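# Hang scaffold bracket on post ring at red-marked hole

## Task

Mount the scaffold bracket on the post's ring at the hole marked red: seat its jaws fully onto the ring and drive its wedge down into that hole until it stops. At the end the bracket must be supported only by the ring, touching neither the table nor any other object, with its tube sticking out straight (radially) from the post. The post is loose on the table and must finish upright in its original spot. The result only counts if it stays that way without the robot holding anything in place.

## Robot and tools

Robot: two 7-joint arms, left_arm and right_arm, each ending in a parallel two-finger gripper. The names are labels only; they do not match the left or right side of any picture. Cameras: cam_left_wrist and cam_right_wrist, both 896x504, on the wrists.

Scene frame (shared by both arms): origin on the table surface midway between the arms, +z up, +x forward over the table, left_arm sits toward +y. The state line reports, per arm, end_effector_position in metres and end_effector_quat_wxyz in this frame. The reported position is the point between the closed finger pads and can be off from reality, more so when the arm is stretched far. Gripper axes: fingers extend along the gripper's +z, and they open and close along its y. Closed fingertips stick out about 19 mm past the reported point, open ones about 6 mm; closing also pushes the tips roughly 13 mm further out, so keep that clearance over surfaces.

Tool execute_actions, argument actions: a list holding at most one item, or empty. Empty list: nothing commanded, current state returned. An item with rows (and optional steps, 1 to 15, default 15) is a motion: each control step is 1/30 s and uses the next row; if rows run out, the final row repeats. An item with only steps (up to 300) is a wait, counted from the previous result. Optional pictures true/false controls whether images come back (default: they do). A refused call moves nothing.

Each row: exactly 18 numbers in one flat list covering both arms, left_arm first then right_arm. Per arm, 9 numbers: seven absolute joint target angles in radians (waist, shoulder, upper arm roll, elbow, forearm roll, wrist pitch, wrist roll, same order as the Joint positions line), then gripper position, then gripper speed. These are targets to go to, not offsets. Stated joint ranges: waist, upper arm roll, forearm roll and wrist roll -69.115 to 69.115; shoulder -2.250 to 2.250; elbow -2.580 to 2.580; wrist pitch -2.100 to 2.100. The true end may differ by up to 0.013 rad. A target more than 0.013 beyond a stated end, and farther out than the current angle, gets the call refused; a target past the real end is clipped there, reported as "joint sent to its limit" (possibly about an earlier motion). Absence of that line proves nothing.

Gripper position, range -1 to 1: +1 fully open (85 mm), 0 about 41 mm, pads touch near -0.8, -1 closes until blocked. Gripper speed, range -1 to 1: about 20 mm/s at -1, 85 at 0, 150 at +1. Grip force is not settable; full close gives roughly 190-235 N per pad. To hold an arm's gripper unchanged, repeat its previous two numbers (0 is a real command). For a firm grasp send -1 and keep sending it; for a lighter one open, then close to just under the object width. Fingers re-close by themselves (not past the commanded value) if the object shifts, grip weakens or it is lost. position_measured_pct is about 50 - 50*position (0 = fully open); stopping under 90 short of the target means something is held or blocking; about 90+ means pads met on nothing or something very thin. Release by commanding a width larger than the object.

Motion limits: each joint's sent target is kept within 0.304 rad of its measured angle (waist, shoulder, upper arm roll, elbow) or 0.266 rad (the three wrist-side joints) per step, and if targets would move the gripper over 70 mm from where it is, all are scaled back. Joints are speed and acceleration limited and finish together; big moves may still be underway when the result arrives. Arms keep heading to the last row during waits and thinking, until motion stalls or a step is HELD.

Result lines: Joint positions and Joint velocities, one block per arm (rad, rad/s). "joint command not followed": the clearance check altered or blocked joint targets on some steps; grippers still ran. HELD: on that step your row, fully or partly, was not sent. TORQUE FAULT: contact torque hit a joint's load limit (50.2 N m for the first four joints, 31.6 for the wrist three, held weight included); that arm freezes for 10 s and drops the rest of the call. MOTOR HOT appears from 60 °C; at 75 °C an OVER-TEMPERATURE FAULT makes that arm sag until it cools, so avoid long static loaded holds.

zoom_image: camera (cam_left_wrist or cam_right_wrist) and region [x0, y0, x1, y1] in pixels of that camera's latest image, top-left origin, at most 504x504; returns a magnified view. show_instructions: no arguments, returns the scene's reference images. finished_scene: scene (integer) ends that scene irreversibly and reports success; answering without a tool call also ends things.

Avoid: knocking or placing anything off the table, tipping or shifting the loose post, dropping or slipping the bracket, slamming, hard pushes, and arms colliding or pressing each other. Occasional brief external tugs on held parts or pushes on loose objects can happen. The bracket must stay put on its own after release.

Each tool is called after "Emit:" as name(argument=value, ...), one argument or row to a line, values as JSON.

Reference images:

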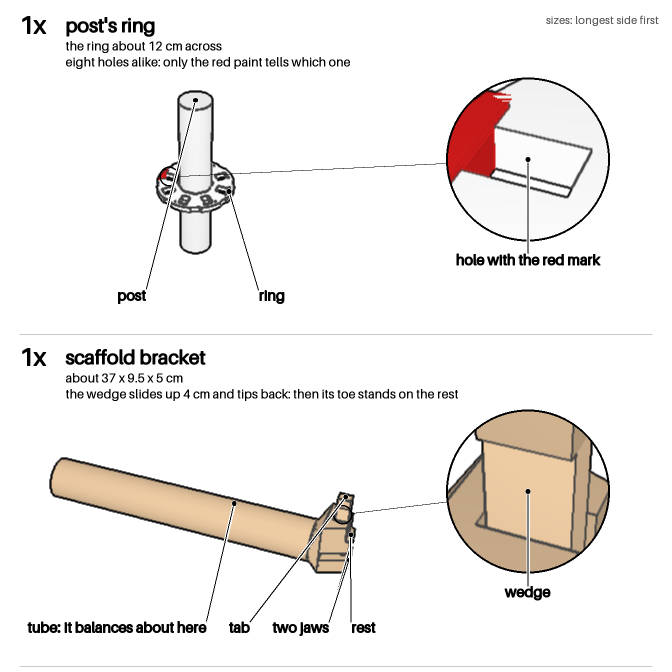

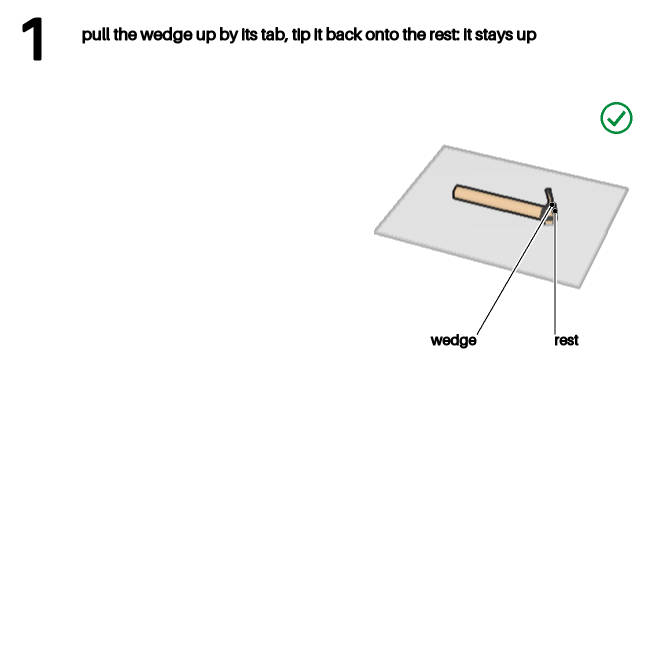

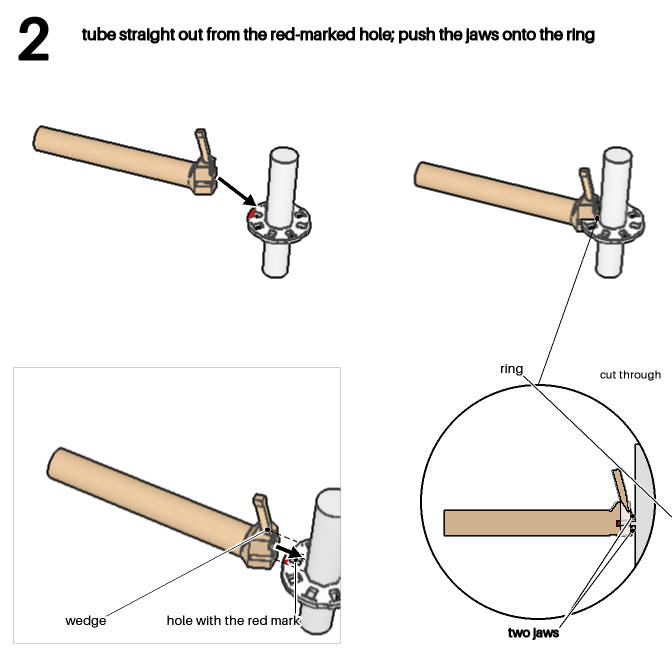

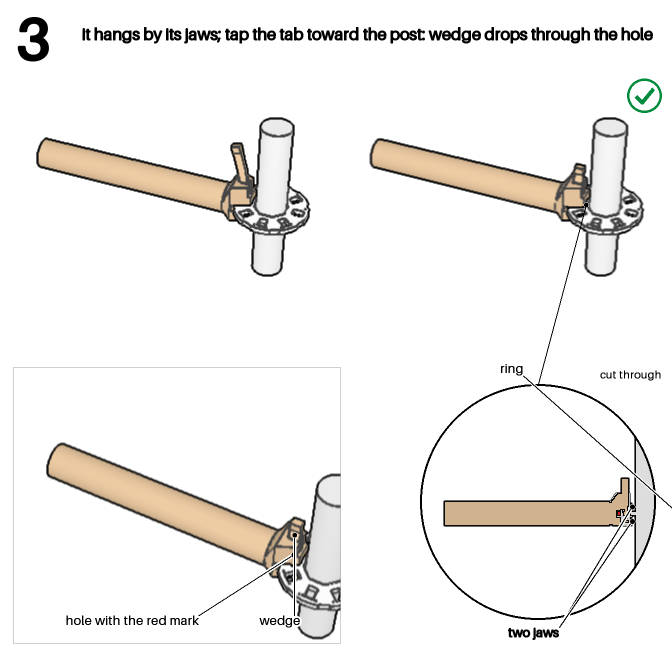

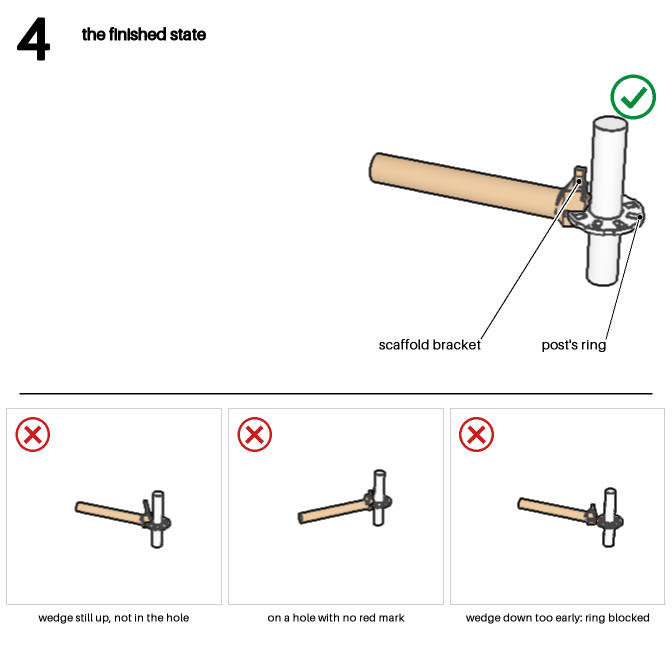

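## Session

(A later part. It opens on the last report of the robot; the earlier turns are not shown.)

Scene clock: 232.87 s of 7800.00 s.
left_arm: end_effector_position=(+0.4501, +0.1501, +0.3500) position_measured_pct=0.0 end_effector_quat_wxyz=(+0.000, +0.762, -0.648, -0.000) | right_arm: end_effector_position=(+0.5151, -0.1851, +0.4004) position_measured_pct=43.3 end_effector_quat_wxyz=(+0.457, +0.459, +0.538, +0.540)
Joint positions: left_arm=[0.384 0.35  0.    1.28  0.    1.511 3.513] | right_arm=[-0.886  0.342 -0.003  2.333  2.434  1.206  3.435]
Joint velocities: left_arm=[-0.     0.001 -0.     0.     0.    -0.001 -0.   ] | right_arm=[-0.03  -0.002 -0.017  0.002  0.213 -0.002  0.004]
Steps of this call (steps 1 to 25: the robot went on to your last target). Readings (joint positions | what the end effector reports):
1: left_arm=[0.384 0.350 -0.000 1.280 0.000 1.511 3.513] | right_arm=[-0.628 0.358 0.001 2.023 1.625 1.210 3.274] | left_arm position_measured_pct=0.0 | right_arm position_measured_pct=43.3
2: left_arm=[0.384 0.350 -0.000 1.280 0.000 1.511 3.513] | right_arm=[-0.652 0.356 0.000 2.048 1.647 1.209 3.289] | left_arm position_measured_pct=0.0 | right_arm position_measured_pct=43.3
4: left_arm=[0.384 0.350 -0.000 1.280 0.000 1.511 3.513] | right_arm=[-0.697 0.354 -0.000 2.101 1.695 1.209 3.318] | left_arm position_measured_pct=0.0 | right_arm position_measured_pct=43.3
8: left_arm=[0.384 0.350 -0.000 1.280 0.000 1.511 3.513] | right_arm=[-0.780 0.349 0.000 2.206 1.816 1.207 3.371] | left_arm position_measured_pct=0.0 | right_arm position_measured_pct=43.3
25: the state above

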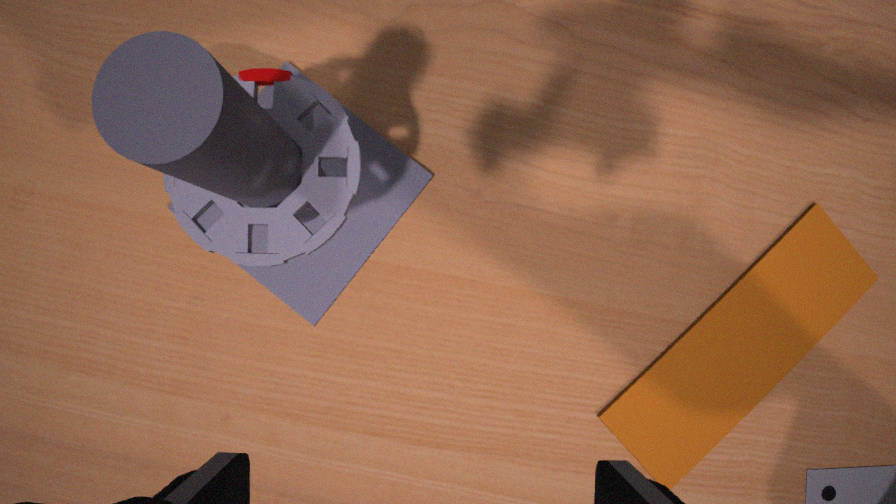

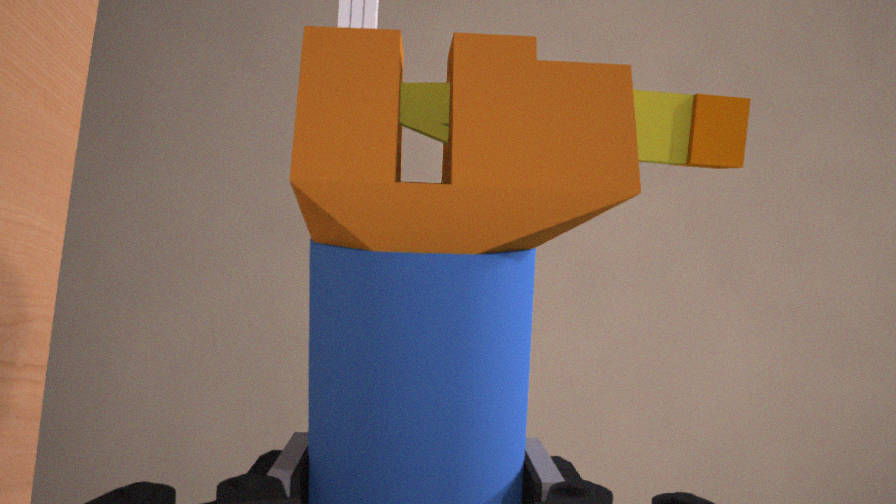

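Emit:
execute_actions(
  actions=[
    {"rows": [[0.3839,0.3503,0.0,1.2801,0.0,1.5112,4.062,1,0,-0.8847,1.1786,0.0,2.31,2.4634,1.8454,2.9265,-1,0]], "steps": 15},
  ],
  pictures=false,
)

Emit:
execute_actions(
  actions=[
    {"steps": 8},
  ],
  pictures=false,
)

Emit:
execute_actions(
  actions=[
    {"rows": [[0.7982,0.7973,0.0,0.7655,0.0,1.5788,4.062,1,0,-0.8847,1.1786,0.0,2.31,2.4634,1.8454,2.9265,-1,0]], "steps": 15},
  ],
  pictures=false,
)

Emit:
execute_actions(
  actions=[
    {"steps": 20},
  ],
)

Scene clock: 258.20 s of 7800.00 s.
left_arm: end_effector_position=(+0.4501, +0.1501, +0.3500) position_measured_pct=0.0 end_effector_quat_wxyz=(-0.000, +0.898, -0.441, -0.000) | right_arm: end_effector_position=(+0.5370, -0.1749, +0.2893) position_measured_pct=43.3 end_effector_quat_wxyz=(+0.449, +0.481, +0.492, +0.570)
Joint positions: left_arm=[ 0.384  0.35  -0.     1.28  -0.     1.511  4.01 ] | right_arm=[-0.885  0.771 -0.     2.312  2.461  1.577  3.073]
Joint velocities: left_arm=[-0.     0.001 -0.     0.     0.    -0.001  0.857] | right_arm=[ 0.001  1.115 -0.    -0.019  0.018  0.975 -0.784]
Steps of this call (steps 1 to 30: the robot went on to your last target; steps 31 to 90: nothing new was sent; then 21.83 s passed at rest; steps 91 to 105: all 15 steps of this action). Readings (joint positions | what the end effector reports):
91: left_arm=[0.384 0.350 0.000 1.280 -0.000 1.511 3.515] | right_arm=[-0.885 0.344 0.000 2.335 2.439 1.207 3.434] | left_arm position_measured_pct=0.0 | right_arm position_measured_pct=43.3
92: left_arm=[0.384 0.350 0.000 1.280 0.000 1.511 3.524] | right_arm=[-0.885 0.350 0.000 2.334 2.440 1.213 3.430] | left_arm position_measured_pct=0.0 | right_arm position_measured_pct=43.3
94: left_arm=[0.384 0.350 0.000 1.280 0.000 1.511 3.575] | right_arm=[-0.885 0.380 0.000 2.331 2.442 1.237 3.407] | left_arm position_measured_pct=0.0 | right_arm position_measured_pct=43.3
98: left_arm=[0.384 0.350 0.000 1.280 0.000 1.511 3.735] | right_arm=[-0.885 0.505 0.001 2.321 2.451 1.344 3.301] | left_arm position_measured_pct=0.0 | right_arm position_measured_pct=43.3
105: the state above

Scene clock: 258.47 s of 7800.00 s.
left_arm: end_effector_position=(+0.4501, +0.1501, +0.3500) position_measured_pct=0.0 end_effector_quat_wxyz=(+0.000, +0.909, -0.418, -0.000) | right_arm: end_effector_position=(+0.5270, -0.1789, +0.2030) position_measured_pct=43.3 end_effector_quat_wxyz=(+0.456, +0.466, +0.513, +0.559)
Joint positions: left_arm=[ 0.384  0.35  -0.     1.28   0.     1.511  4.062] | right_arm=[-0.885  1.038 -0.     2.31   2.463  1.772  2.959]
Joint velocities: left_arm=[ 0.    -0.     0.    -0.     0.    -0.     0.004] | right_arm=[-0.     0.896 -0.002  0.     0.003  0.471 -0.204]
Steps of this call (steps 1 to 8: the robot went on to your last target). Readings (joint positions | what the end effector reports):
1: left_arm=[0.384 0.350 -0.000 1.280 -0.000 1.511 4.034] | right_arm=[-0.885 0.808 -0.000 2.311 2.462 1.610 3.048] | left_arm position_measured_pct=0.0 | right_arm position_measured_pct=43.3
2: left_arm=[0.384 0.350 -0.000 1.280 -0.000 1.511 4.050] | right_arm=[-0.885 0.845 -0.000 2.311 2.462 1.642 3.028] | left_arm position_measured_pct=0.0 | right_arm position_measured_pct=43.3
4: left_arm=[0.384 0.350 -0.000 1.280 -0.000 1.511 4.059] | right_arm=[-0.885 0.914 -0.000 2.310 2.463 1.697 2.995] | left_arm position_measured_pct=0.0 | right_arm position_measured_pct=43.3
8: the state above

Scene clock: 258.97 s of 7800.00 s.
left_arm: end_effector_position=(+0.4857, +0.0016, +0.3008) position_measured_pct=0.0 end_effector_quat_wxyz=(+0.001, +0.848, -0.530, -0.017) | right_arm: end_effector_position=(+0.5155, -0.1863, +0.1504) position_measured_pct=43.3 end_effector_quat_wxyz=(+0.458, +0.458, +0.539, +0.539)
Joint positions: left_arm=[ 0.64   0.62  -0.001  0.999 -0.     1.556  4.062] | right_arm=[-0.885  1.178 -0.     2.31   2.463  1.845  2.927]
Joint velocities: left_arm=[ 0.505  0.571 -0.001 -0.747 -0.001  0.074  0.   ] | right_arm=[-0.001  0.01   0.    -0.001  0.     0.001 -0.   ]
Steps of this call (steps 1 to 15: all 15 steps of this action). Readings (joint positions | what the end effector reports):
1: left_arm=[0.386 0.352 -0.000 1.279 -0.000 1.512 4.062] | right_arm=[-0.885 1.067 -0.000 2.310 2.463 1.787 2.952] | left_arm position_measured_pct=0.0 | right_arm position_measured_pct=43.3
2: left_arm=[0.393 0.358 -0.001 1.273 -0.001 1.513 4.062] | right_arm=[-0.885 1.094 -0.000 2.310 2.464 1.801 2.946] | left_arm position_measured_pct=0.0 | right_arm position_measured_pct=43.3
4: left_arm=[0.423 0.388 -0.003 1.245 -0.002 1.519 4.062] | right_arm=[-0.885 1.136 -0.001 2.310 2.464 1.823 2.935] | left_arm position_measured_pct=0.0 | right_arm position_measured_pct=43.3
8: left_arm=[0.511 0.477 -0.001 1.158 -0.000 1.536 4.062] | right_arm=[-0.885 1.171 -0.001 2.311 2.464 1.842 2.927] | left_arm position_measured_pct=0.0 | right_arm position_measured_pct=43.3
15: the state above

Scene clock: 259.63 s of 7800.00 s.
left_arm: end_effector_position=(+0.4919, -0.1097, +0.2703) position_measured_pct=0.0 end_effector_quat_wxyz=(+0.000, +0.804, -0.595, +0.000) | right_arm: end_effector_position=(+0.5154, -0.1863, +0.1500) position_measured_pct=43.3 end_effector_quat_wxyz=(+0.458, +0.458, +0.539, +0.539)
Joint positions: left_arm=[0.798 0.797 0.    0.766 0.    1.579 4.062] | right_arm=[-0.885  1.179 -0.     2.31   2.463  1.845  2.927]
Joint velocities: left_arm=[ 0.005  0.007 -0.    -0.002  0.001 -0.001  0.   ] | right_arm=[ 0.     0.     0.    -0.     0.    -0.001  0.   ]
Steps of this call (steps 1 to 20: the robot went on to your last target). Readings (joint positions | what the end effector reports):
1: left_arm=[0.657 0.639 -0.001 0.974 -0.000 1.558 4.062] | right_arm=[-0.885 1.178 -0.000 2.310 2.463 1.845 2.927] | left_arm position_measured_pct=0.0 | right_arm position_measured_pct=43.3
2: left_arm=[0.674 0.658 -0.001 0.949 -0.000 1.561 4.062] | right_arm=[-0.885 1.178 -0.000 2.310 2.463 1.845 2.927] | left_arm position_measured_pct=0.0 | right_arm position_measured_pct=43.3
4: left_arm=[0.708 0.696 -0.001 0.899 -0.000 1.565 4.062] | right_arm=[-0.885 1.178 -0.000 2.310 2.463 1.845 2.927] | left_arm position_measured_pct=0.0 | right_arm position_measured_pct=43.3
8: left_arm=[0.768 0.763 0.001 0.809 0.000 1.574 4.062] | right_arm=[-0.885 1.179 -0.000 2.310 2.463 1.845 2.927] | left_arm position_measured_pct=0.0 | right_arm position_measured_pct=43.3
20: the state above

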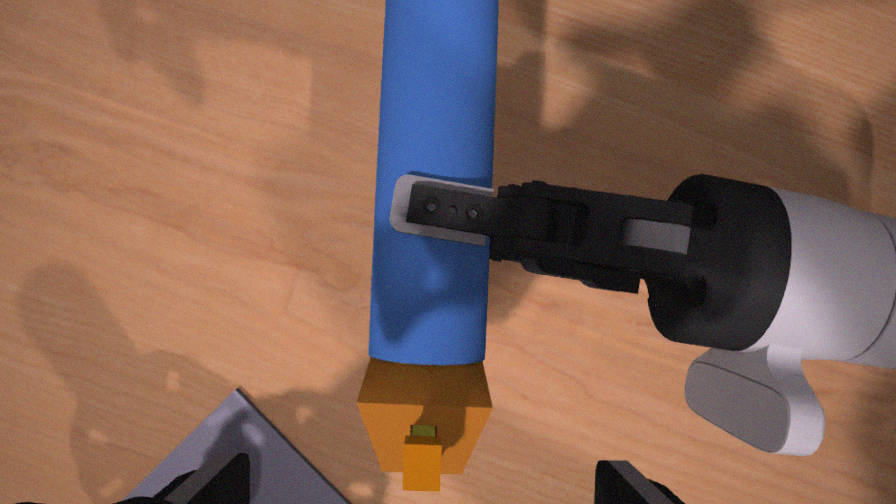

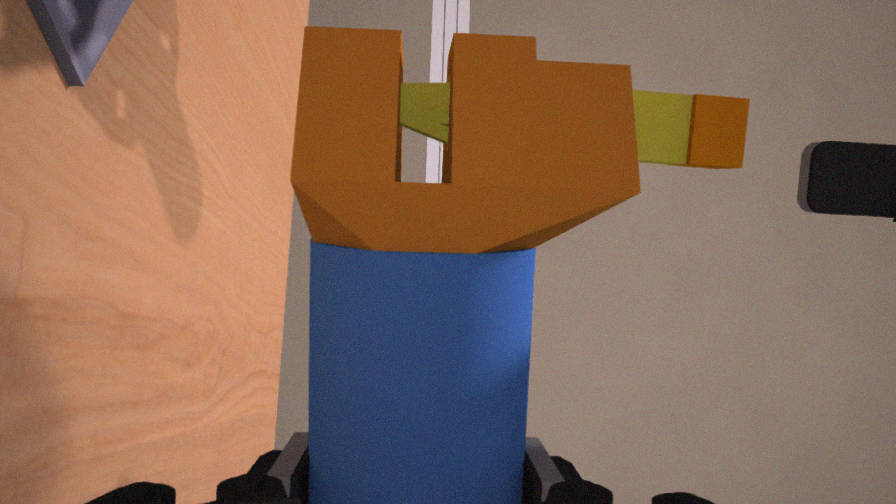

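Emit:
execute_actions(
  actions=[
    {"rows": [[0.7887,0.7847,0.0,0.9433,0.0,1.4136,4.035,-0.2,0.5,-0.8847,1.1786,0.0,2.31,2.4634,1.8454,2.9265,-1,0]], "steps": 15},
  ],
)

Scene clock: 272.03 s of 7800.00 s.
left_arm: end_effector_position=(+0.4892, -0.1011, +0.2215) position_measured_pct=51.2 end_effector_quat_wxyz=(+0.000, +0.798, -0.602, -0.000) | right_arm: end_effector_position=(+0.5154, -0.1863, +0.1500) position_measured_pct=43.3 end_effector_quat_wxyz=(+0.458, +0.458, +0.539, +0.539)
Joint positions: left_arm=[ 0.789  0.786 -0.     0.943 -0.     1.414  4.035] | right_arm=[-0.885  1.179 -0.     2.31   2.463  1.845  2.927]
Joint velocities: left_arm=[-0.001 -0.011  0.001  0.01   0.    -0.006 -0.001] | right_arm=[ 0.001  0.     0.    -0.001 -0.     0.    -0.   ]
Steps of this call (steps 1 to 15: the robot went on to your last target; steps 16 to 90: nothing new was sent; then 8.90 s passed at rest; steps 91 to 105: all 15 steps of this action). Readings (joint positions | what the end effector reports):
91: left_arm=[0.798 0.797 0.000 0.767 0.000 1.578 4.062] | right_arm=[-0.885 1.179 -0.000 2.310 2.463 1.845 2.927] | left_arm position_measured_pct=0.0 | right_arm position_measured_pct=43.3
92: left_arm=[0.798 0.796 0.000 0.772 0.000 1.573 4.061] | right_arm=[-0.885 1.179 -0.000 2.310 2.463 1.845 2.927] | left_arm position_measured_pct=0.8 | right_arm position_measured_pct=43.3
94: left_arm=[0.796 0.793 0.000 0.799 0.000 1.548 4.057] | right_arm=[-0.885 1.179 -0.000 2.310 2.463 1.845 2.927] | left_arm position_measured_pct=6.3 | right_arm position_measured_pct=43.3
98: left_arm=[0.791 0.787 -0.000 0.897 -0.000 1.457 4.042] | right_arm=[-0.885 1.179 -0.000 2.310 2.463 1.845 2.927] | left_arm position_measured_pct=22.2 | right_arm position_measured_pct=43.3
105: the state above

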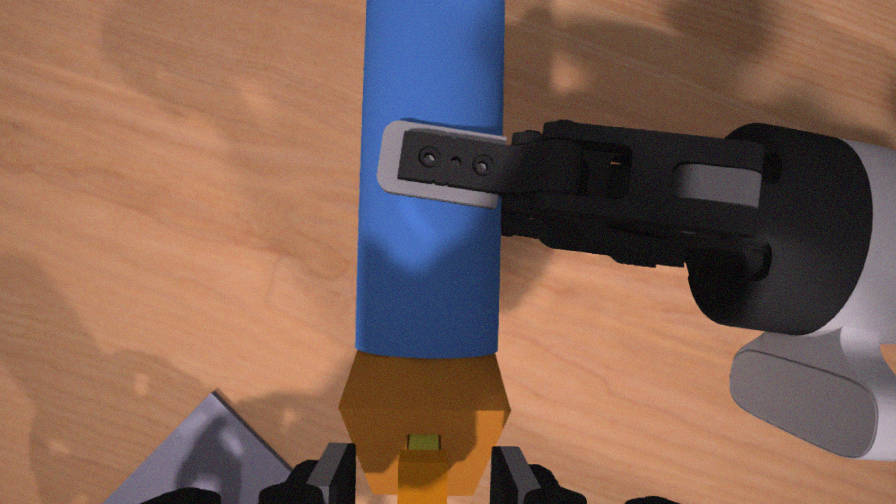

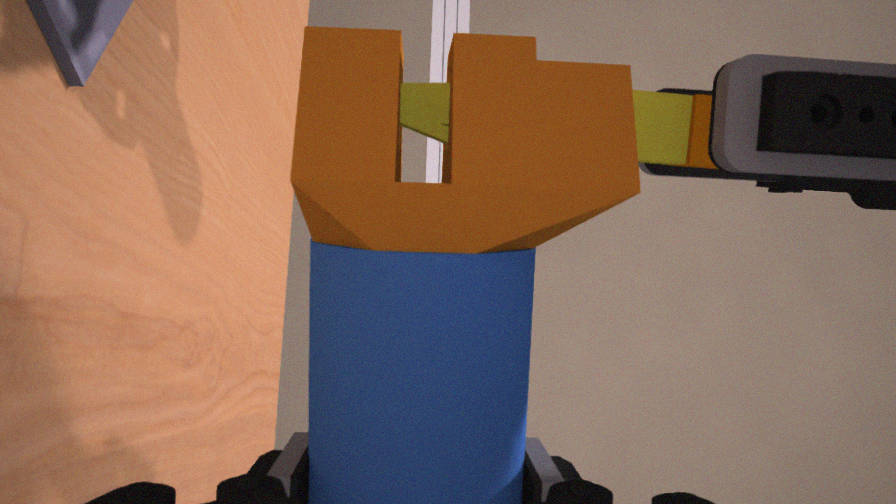

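Emit:
execute_actions(
  actions=[
    {"rows": [[0.7887,0.7847,0.0,0.9433,0.0,1.4136,4.035,-0.64,0.5,-0.8847,1.1786,0.0,2.31,2.4634,1.8454,2.9265,-1,0]], "steps": 12},
  ],
)

Scene clock: 274.50 s of 7800.00 s.
left_arm: end_effector_position=(+0.4893, -0.1009, +0.2221) position_measured_pct=79.4 end_effector_quat_wxyz=(-0.000, +0.798, -0.602, +0.000) | right_arm: end_effector_position=(+0.5154, -0.1863, +0.1499) position_measured_pct=43.3 end_effector_quat_wxyz=(+0.458, +0.458, +0.539, +0.539)
Joint positions: left_arm=[ 0.789  0.785 -0.     0.943  0.     1.414  4.035] | right_arm=[-0.885  1.179 -0.     2.31   2.463  1.845  2.927]
Joint velocities: left_arm=[ 0.     0.    -0.    -0.    -0.     0.001 -0.   ] | right_arm=[ 0. -0.  0. -0.  0. -0.  0.]
Steps of this call (steps 1 to 15: the robot went on to your last target; steps 16 to 62: nothing new was sent; steps 63 to 74: all 12 steps of this action). Readings (joint positions | what the end effector reports):
63: left_arm=[0.789 0.785 0.000 0.943 0.000 1.414 4.035] | right_arm=[-0.885 1.179 -0.000 2.310 2.463 1.845 2.927] | left_arm position_measured_pct=59.9 | right_arm position_measured_pct=43.3
64: left_arm=[0.789 0.785 0.000 0.943 0.000 1.414 4.035] | right_arm=[-0.885 1.179 -0.000 2.310 2.463 1.845 2.927] | left_arm position_measured_pct=60.7 | right_arm position_measured_pct=43.3
66: left_arm=[0.789 0.785 0.000 0.943 -0.000 1.414 4.035] | right_arm=[-0.885 1.179 -0.000 2.310 2.463 1.845 2.927] | left_arm position_measured_pct=66.7 | right_arm position_measured_pct=43.3
70: left_arm=[0.789 0.785 -0.000 0.943 -0.000 1.414 4.035] | right_arm=[-0.885 1.179 -0.000 2.310 2.463 1.845 2.927] | left_arm position_measured_pct=79.0 | right_arm position_measured_pct=43.3
74: the state above

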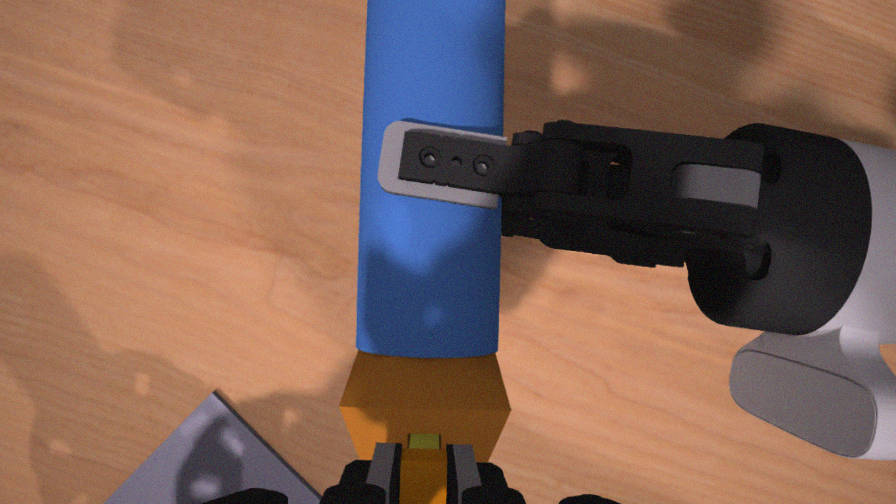

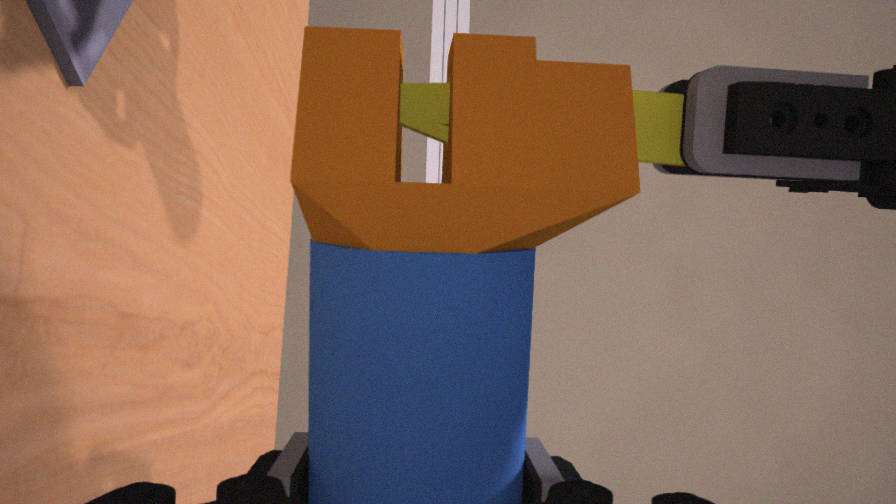

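Gripped (79.4 vs 82 requested). Lift.

Emit:
execute_actions(
  actions=[
    {"rows": [[0.7887,0.7725,0.0,0.8359,0.0,1.5332,4.035,-0.64,0.5,-0.8847,1.1786,0.0,2.31,2.4634,1.8454,2.9265,-1,0]], "steps": 15},
  ],
)

Scene clock: 276.80 s of 7800.00 s.
left_arm: end_effector_position=(+0.4895, -0.1005, +0.2623) position_measured_pct=79.4 end_effector_quat_wxyz=(-0.000, +0.798, -0.602, -0.001) | right_arm: end_effector_position=(+0.5156, -0.1861, +0.1510) position_measured_pct=43.3 end_effector_quat_wxyz=(+0.458, +0.457, +0.538, +0.540)
Joint positions: left_arm=[ 0.788  0.773 -0.     0.837 -0.     1.533  4.035] | right_arm=[-0.885  1.177  0.     2.31   2.463  1.846  2.926]
Joint velocities: left_arm=[ 0.     0.002  0.    -0.004  0.001  0.003 -0.   ] | right_arm=[ 0.     0.    -0.    -0.     0.    -0.001 -0.   ]
Steps of this call (steps 1 to 15: the robot went on to your last target; steps 16 to 54: nothing new was sent; steps 55 to 69: all 15 steps of this action). Readings (joint positions | what the end effector reports):
55: left_arm=[0.789 0.785 -0.000 0.942 0.000 1.415 4.035] | right_arm=[-0.885 1.179 -0.000 2.310 2.463 1.845 2.926] | left_arm position_measured_pct=79.4 | right_arm position_measured_pct=43.3
56: left_arm=[0.789 0.785 -0.000 0.937 -0.000 1.420 4.035] | right_arm=[-0.885 1.178 0.000 2.310 2.463 1.846 2.926] | left_arm position_measured_pct=79.4 | right_arm position_measured_pct=43.3
58: left_arm=[0.789 0.783 -0.000 0.911 -0.000 1.450 4.035] | right_arm=[-0.885 1.178 0.000 2.310 2.463 1.846 2.926] | left_arm position_measured_pct=79.4 | right_arm position_measured_pct=43.3
62: left_arm=[0.788 0.775 -0.000 0.848 -0.000 1.520 4.035] | right_arm=[-0.885 1.177 0.000 2.310 2.463 1.847 2.926] | left_arm position_measured_pct=79.4 | right_arm position_measured_pct=43.3
69: the state above

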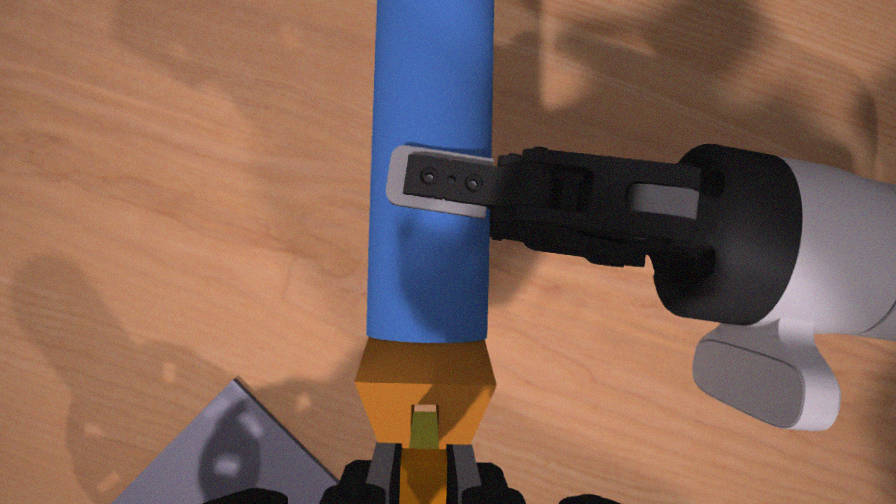

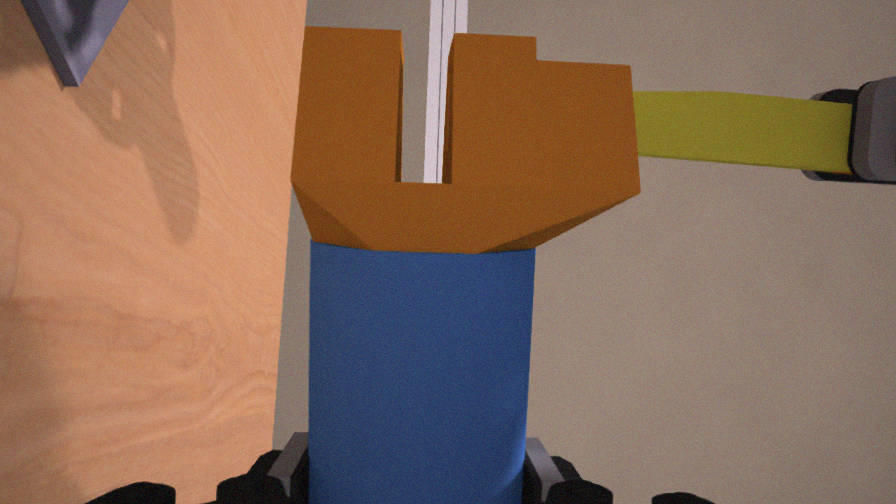

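Emit:
execute_actions(
  actions=[
    {"rows": [[0.8067,0.8215,0.0,0.7528,0.0,1.5673,4.0531,-0.64,0.5,-0.8847,1.1786,0.0,2.31,2.4634,1.8454,2.9265,-1,0]], "steps": 15},
  ],
)

Scene clock: 280.63 s of 7800.00 s.
left_arm: end_effector_position=(+0.4944, -0.1122, +0.2580) position_measured_pct=79.4 end_effector_quat_wxyz=(-0.003, +0.800, -0.600, -0.006) | right_arm: end_effector_position=(+0.5180, -0.1938, +0.1497) position_measured_pct=43.3 end_effector_quat_wxyz=(+0.463, +0.461, +0.536, +0.534)
Joint positions: left_arm=[ 0.803  0.821 -0.003  0.757 -0.004  1.575  4.052] | right_arm=[-0.876  1.179  0.004  2.311  2.458  1.843  2.924]
Joint velocities: left_arm=[ 0.001  0.004  0.    -0.005  0.     0.001  0.001] | right_arm=[ 0.002  0.002 -0.001  0.    -0.    -0.     0.001]
Steps of this call (steps 1 to 15: the robot went on to your last target; steps 16 to 90: nothing new was sent; then 0.33 s passed at rest; steps 91 to 105: all 15 steps of this action). Readings (joint positions | what the end effector reports):
91: left_arm=[0.789 0.775 -0.000 0.835 -0.000 1.533 4.035] | right_arm=[-0.885 1.177 0.000 2.310 2.463 1.846 2.926] | left_arm position_measured_pct=79.4 | right_arm position_measured_pct=43.3
92: left_arm=[0.790 0.778 -0.001 0.829 -0.001 1.536 4.036] | right_arm=[-0.885 1.177 0.000 2.310 2.463 1.846 2.926] | left_arm position_measured_pct=79.4 | right_arm position_measured_pct=43.3
94: left_arm=[0.796 0.796 -0.002 0.803 -0.002 1.549 4.042] | right_arm=[-0.884 1.178 0.001 2.310 2.462 1.846 2.926] | left_arm position_measured_pct=79.4 | right_arm position_measured_pct=43.3
98: left_arm=[0.802 0.817 -0.003 0.763 -0.004 1.572 4.051] | right_arm=[-0.878 1.179 0.004 2.311 2.458 1.843 2.924] | left_arm position_measured_pct=79.4 | right_arm position_measured_pct=43.3
105: the state above

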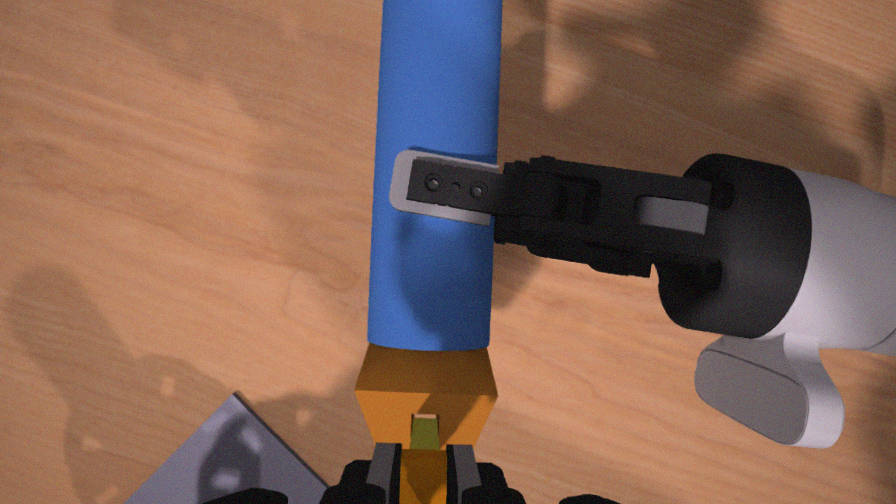

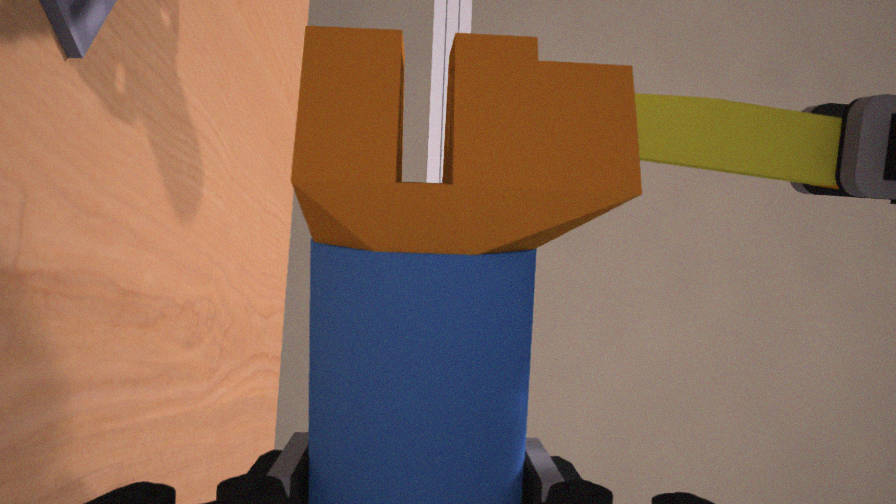

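Emit:
execute_actions(
  actions=[
    {"rows": [[0.8008,0.8044,0.0,0.7706,0.0,1.5666,4.0471,-0.64,0.5,-0.8847,1.1786,0.0,2.31,2.4634,1.8454,2.9265,-1,0]], "steps": 15},
  ],
)

Scene clock: 285.50 s of 7800.00 s.
left_arm: end_effector_position=(+0.4927, -0.1085, +0.2610) position_measured_pct=79.4 end_effector_quat_wxyz=(-0.002, +0.799, -0.601, -0.005) | right_arm: end_effector_position=(+0.5173, -0.1902, +0.1521) position_measured_pct=43.3 end_effector_quat_wxyz=(+0.461, +0.459, +0.536, +0.538)
Joint positions: left_arm=[ 0.798  0.808 -0.002  0.774 -0.003  1.57   4.047] | right_arm=[-0.88   1.176  0.002  2.31   2.46   1.846  2.925]
Joint velocities: left_arm=[-0.    -0.002 -0.     0.001 -0.     0.001 -0.001] | right_arm=[ 0.    -0.001  0.     0.    -0.    -0.001  0.001]
Steps of this call (steps 1 to 15: the robot went on to your last target; steps 16 to 90: nothing new was sent; then 1.37 s passed at rest; steps 91 to 105: all 15 steps of this action). Readings (joint positions | what the end effector reports):
91: left_arm=[0.802 0.820 -0.003 0.758 -0.004 1.574 4.052] | right_arm=[-0.876 1.180 0.004 2.311 2.458 1.843 2.924] | left_arm position_measured_pct=79.4 | right_arm position_measured_pct=43.3
92: left_arm=[0.801 0.816 -0.002 0.763 -0.003 1.572 4.051] | right_arm=[-0.877 1.179 0.003 2.311 2.459 1.845 2.924] | left_arm position_measured_pct=79.4 | right_arm position_measured_pct=43.3
94: left_arm=[0.799 0.811 -0.002 0.769 -0.003 1.571 4.048] | right_arm=[-0.878 1.177 0.003 2.310 2.460 1.847 2.925] | left_arm position_measured_pct=79.4 | right_arm position_measured_pct=43.3
98: left_arm=[0.799 0.808 -0.002 0.773 -0.003 1.570 4.047] | right_arm=[-0.880 1.177 0.002 2.310 2.460 1.846 2.925] | left_arm position_measured_pct=79.4 | right_arm position_measured_pct=43.3
105: the state above

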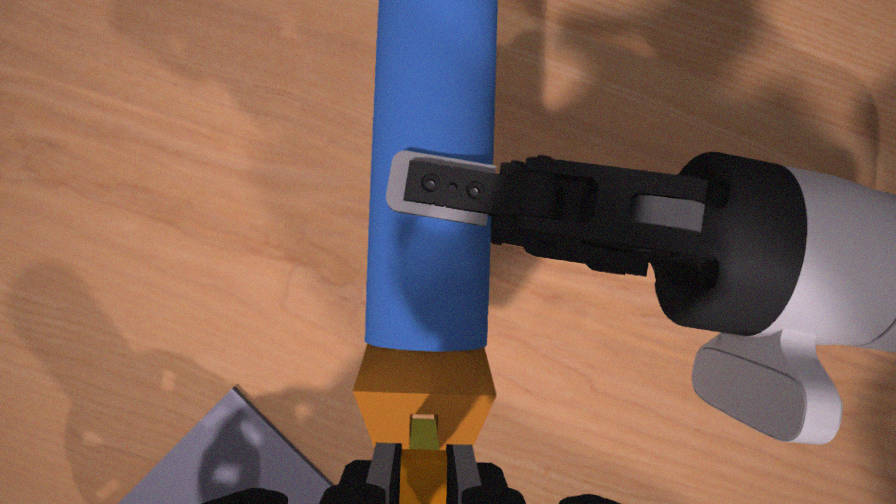

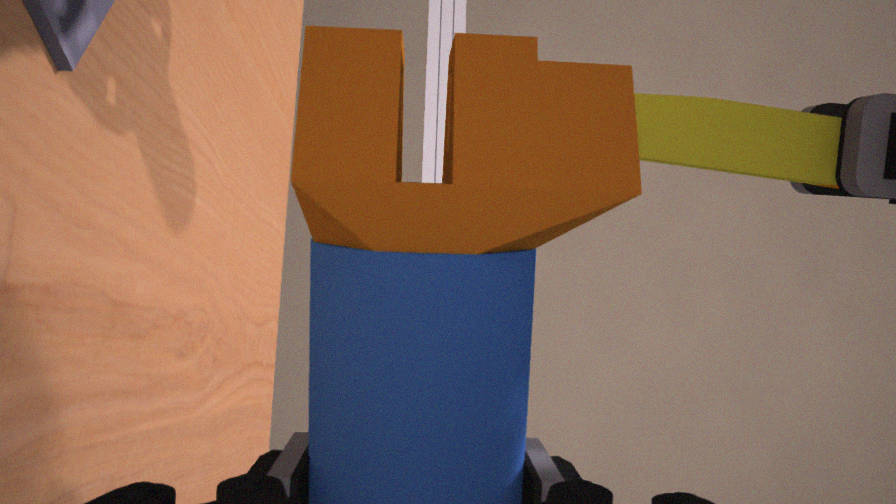

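Emit:
execute_actions(
  actions=[
    {"rows": [[0.7887,0.7725,0.0,0.8345,0.0,1.5346,4.035,-0.64,0.5,-0.8847,1.1786,0.0,2.31,2.4634,1.8454,2.9265,-1,0]], "steps": 10},
  ],
  pictures=false,
)

Emit:
execute_actions(
  actions=[
    {"rows": [[0.7927,0.7831,0.0,0.8132,0.0,1.5453,4.039,-0.64,0.5,-0.8847,1.1786,0.0,2.31,2.4634,1.8454,2.9265,-1,0],[0.7927,0.7831,0.0,0.8132,0.0,1.5453,4.039,-0.64,0.5,-0.8847,1.1786,0.0,2.31,2.4634,1.8454,2.9265,-1,0],[0.7927,0.7831,0.0,0.8132,0.0,1.5453,4.039,-0.64,0.5,-0.8847,1.1786,0.0,2.31,2.4634,1.8454,2.9265,-1,0],[0.7927,0.7831,0.0,0.8132,0.0,1.5453,4.039,-0.64,0.5,-0.8847,1.1786,0.0,2.31,2.4634,1.8454,2.9265,-1,0],[0.7967,0.7938,0.0,0.7919,0.0,1.5559,4.043,-0.64,0.5,-0.8847,1.1786,0.0,2.31,2.4634,1.8454,2.9265,-1,0]], "steps": 12},
  ],
)

Scene clock: 302.13 s of 7800.00 s.
left_arm: end_effector_position=(+0.4897, -0.1014, +0.2622) position_measured_pct=79.4 end_effector_quat_wxyz=(-0.000, +0.798, -0.602, -0.000) | right_arm: end_effector_position=(+0.5154, -0.1856, +0.1509) position_measured_pct=43.3 end_effector_quat_wxyz=(+0.457, +0.457, +0.538, +0.540)
Joint positions: left_arm=[ 0.789  0.775 -0.     0.833  0.     1.534  4.035] | right_arm=[-0.885  1.177 -0.     2.31   2.464  1.847  2.926]
Joint velocities: left_arm=[-0.004 -0.015  0.001  0.023  0.    -0.013 -0.002] | right_arm=[-0.005 -0.     0.002 -0.    -0.002  0.002 -0.   ]
Steps of this call (steps 1 to 15: the robot went on to your last target; steps 16 to 90: nothing new was sent; then 13.30 s passed at rest; steps 91 to 100: all 10 steps of this action). Readings (joint positions | what the end effector reports):
91: left_arm=[0.798 0.807 -0.002 0.775 -0.003 1.570 4.047] | right_arm=[-0.880 1.176 0.002 2.310 2.460 1.846 2.925] | left_arm position_measured_pct=79.4 | right_arm position_measured_pct=43.3
92: left_arm=[0.797 0.803 -0.002 0.781 -0.002 1.566 4.046] | right_arm=[-0.880 1.176 0.002 2.310 2.461 1.847 2.925] | left_arm position_measured_pct=79.4 | right_arm position_measured_pct=43.3
94: left_arm=[0.793 0.789 -0.001 0.804 -0.001 1.552 4.041] | right_arm=[-0.882 1.177 0.001 2.310 2.462 1.846 2.926] | left_arm position_measured_pct=79.4 | right_arm position_measured_pct=43.3
98: left_arm=[0.789 0.777 -0.000 0.830 0.000 1.536 4.036] | right_arm=[-0.885 1.177 -0.000 2.310 2.464 1.847 2.926] | left_arm position_measured_pct=79.4 | right_arm position_measured_pct=43.3
100: the state above

Scene clock: 302.53 s of 7800.00 s.
left_arm: end_effector_position=(+0.4916, -0.1061, +0.2626) position_measured_pct=79.4 end_effector_quat_wxyz=(-0.001, +0.799, -0.601, -0.003) | right_arm: end_effector_position=(+0.5164, -0.1883, +0.1511) position_measured_pct=43.3 end_effector_quat_wxyz=(+0.460, +0.458, +0.537, +0.539)
Joint positions: left_arm=[ 0.795  0.794 -0.001  0.795 -0.002  1.557  4.043] | right_arm=[-0.883  1.178  0.001  2.31   2.462  1.846  2.926]
Joint velocities: left_arm=[ 0.003  0.009 -0.001 -0.016 -0.     0.009  0.003] | right_arm=[ 0.002  0.    -0.    -0.001  0.    -0.    -0.   ]
Steps of this call (steps 1 to 12: all 12 steps of this action). Readings (joint positions | what the end effector reports):
1: left_arm=[0.789 0.776 -0.000 0.832 0.000 1.534 4.035] | right_arm=[-0.885 1.177 -0.000 2.310 2.464 1.847 2.926] | left_arm position_measured_pct=79.4 | right_arm position_measured_pct=43.3
2: left_arm=[0.790 0.778 -0.000 0.828 -0.000 1.537 4.036] | right_arm=[-0.885 1.177 -0.000 2.310 2.464 1.847 2.926] | left_arm position_measured_pct=79.4 | right_arm position_measured_pct=43.3
4: left_arm=[0.791 0.782 -0.001 0.820 -0.001 1.542 4.038] | right_arm=[-0.885 1.177 0.000 2.310 2.463 1.846 2.926] | left_arm position_measured_pct=79.4 | right_arm position_measured_pct=43.3
8: left_arm=[0.794 0.792 -0.001 0.801 -0.002 1.554 4.042] | right_arm=[-0.883 1.178 0.001 2.310 2.462 1.846 2.926] | left_arm position_measured_pct=79.4 | right_arm position_measured_pct=43.3
12: the state above

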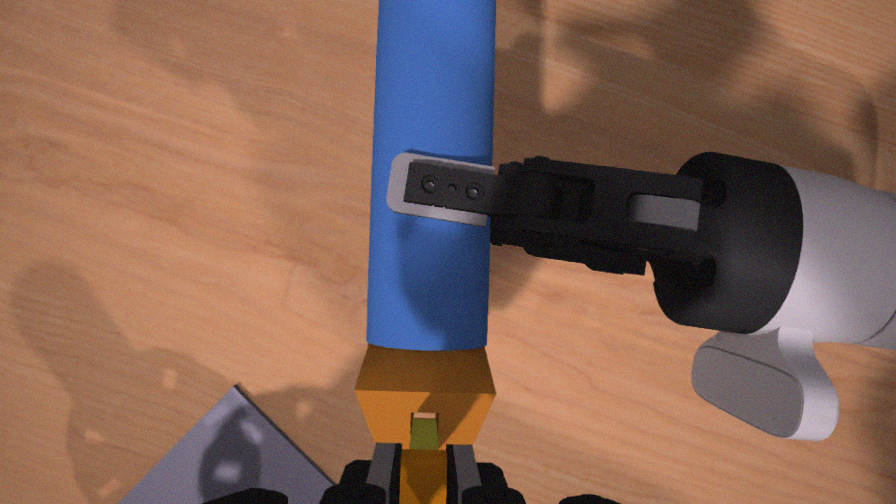

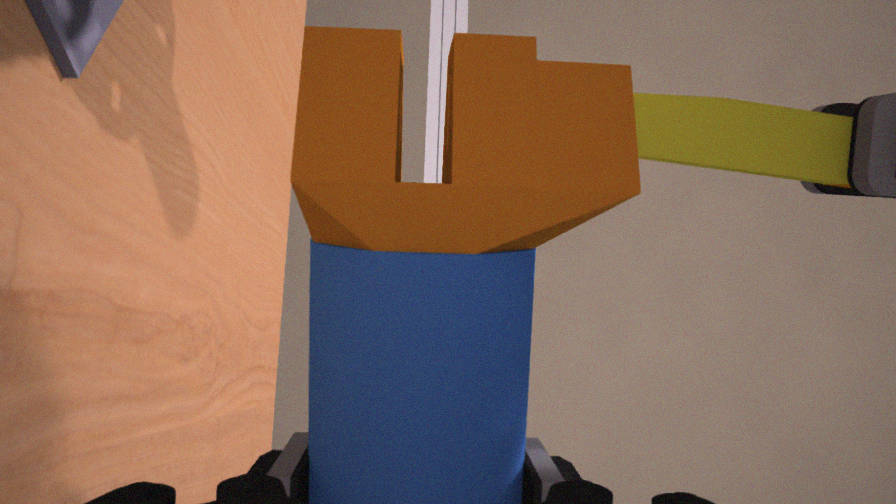

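Emit:
execute_actions(
  actions=[
    {"rows": [[0.8008,0.8048,0.0,0.7733,0.0,1.5635,4.0471,-0.605,0.0,-0.8847,1.1786,0.0,2.31,2.4634,1.8454,2.9265,-1,0]], "steps": 15},
  ],
)

Scene clock: 306.43 s of 7800.00 s.
left_arm: end_effector_position=(+0.4927, -0.1091, +0.2612) position_measured_pct=79.4 end_effector_quat_wxyz=(-0.002, +0.799, -0.601, -0.004) | right_arm: end_effector_position=(+0.5168, -0.1899, +0.1508) position_measured_pct=43.3 end_effector_quat_wxyz=(+0.461, +0.459, +0.537, +0.537)
Joint positions: left_arm=[ 0.799  0.806 -0.002  0.776 -0.003  1.567  4.047] | right_arm=[-0.881  1.178  0.002  2.311  2.461  1.845  2.926]
Joint velocities: left_arm=[-0.    -0.     0.    -0.002 -0.    -0.     0.001] | right_arm=[ 0.001  0.    -0.    -0.     0.001  0.    -0.   ]
Steps of this call (steps 1 to 15: the robot went on to your last target; steps 16 to 90: nothing new was sent; then 0.40 s passed at rest; steps 91 to 105: all 15 steps of this action). Readings (joint positions | what the end effector reports):
91: left_arm=[0.796 0.796 -0.001 0.793 -0.002 1.559 4.043] | right_arm=[-0.882 1.178 0.001 2.310 2.462 1.846 2.926] | left_arm position_measured_pct=79.4 | right_arm position_measured_pct=43.3
92: left_arm=[0.797 0.799 -0.002 0.788 -0.002 1.561 4.044] | right_arm=[-0.882 1.178 0.001 2.310 2.461 1.846 2.926] | left_arm position_measured_pct=79.4 | right_arm position_measured_pct=43.3
94: left_arm=[0.798 0.804 -0.002 0.781 -0.002 1.564 4.046] | right_arm=[-0.882 1.178 0.002 2.310 2.461 1.845 2.926] | left_arm position_measured_pct=79.4 | right_arm position_measured_pct=43.3
98: left_arm=[0.798 0.806 -0.002 0.777 -0.003 1.567 4.047] | right_arm=[-0.881 1.178 0.002 2.310 2.461 1.845 2.926] | left_arm position_measured_pct=79.4 | right_arm position_measured_pct=43.3
105: the state above

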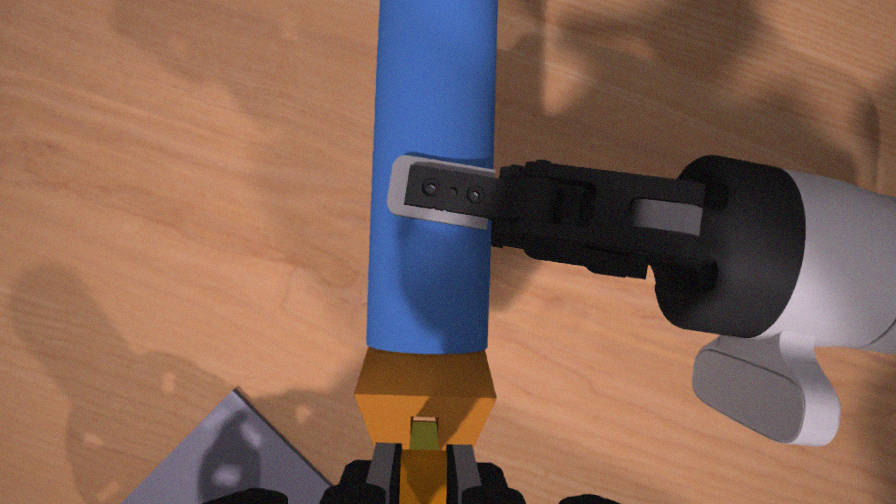

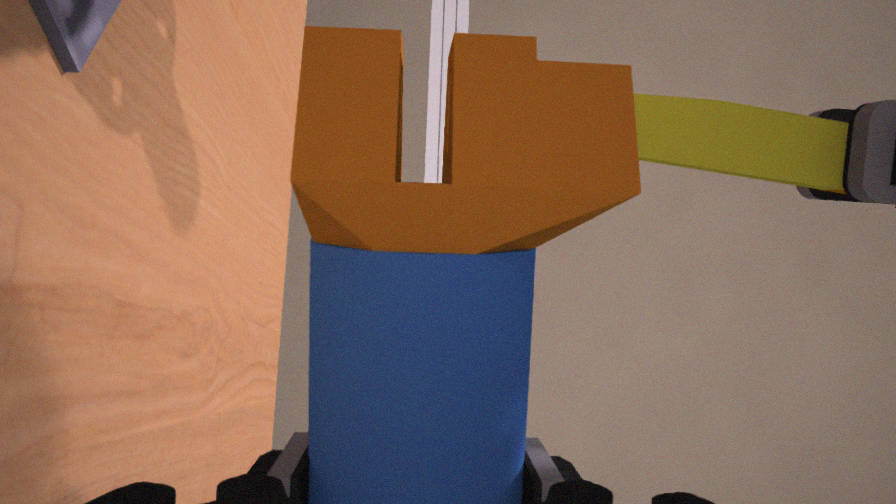

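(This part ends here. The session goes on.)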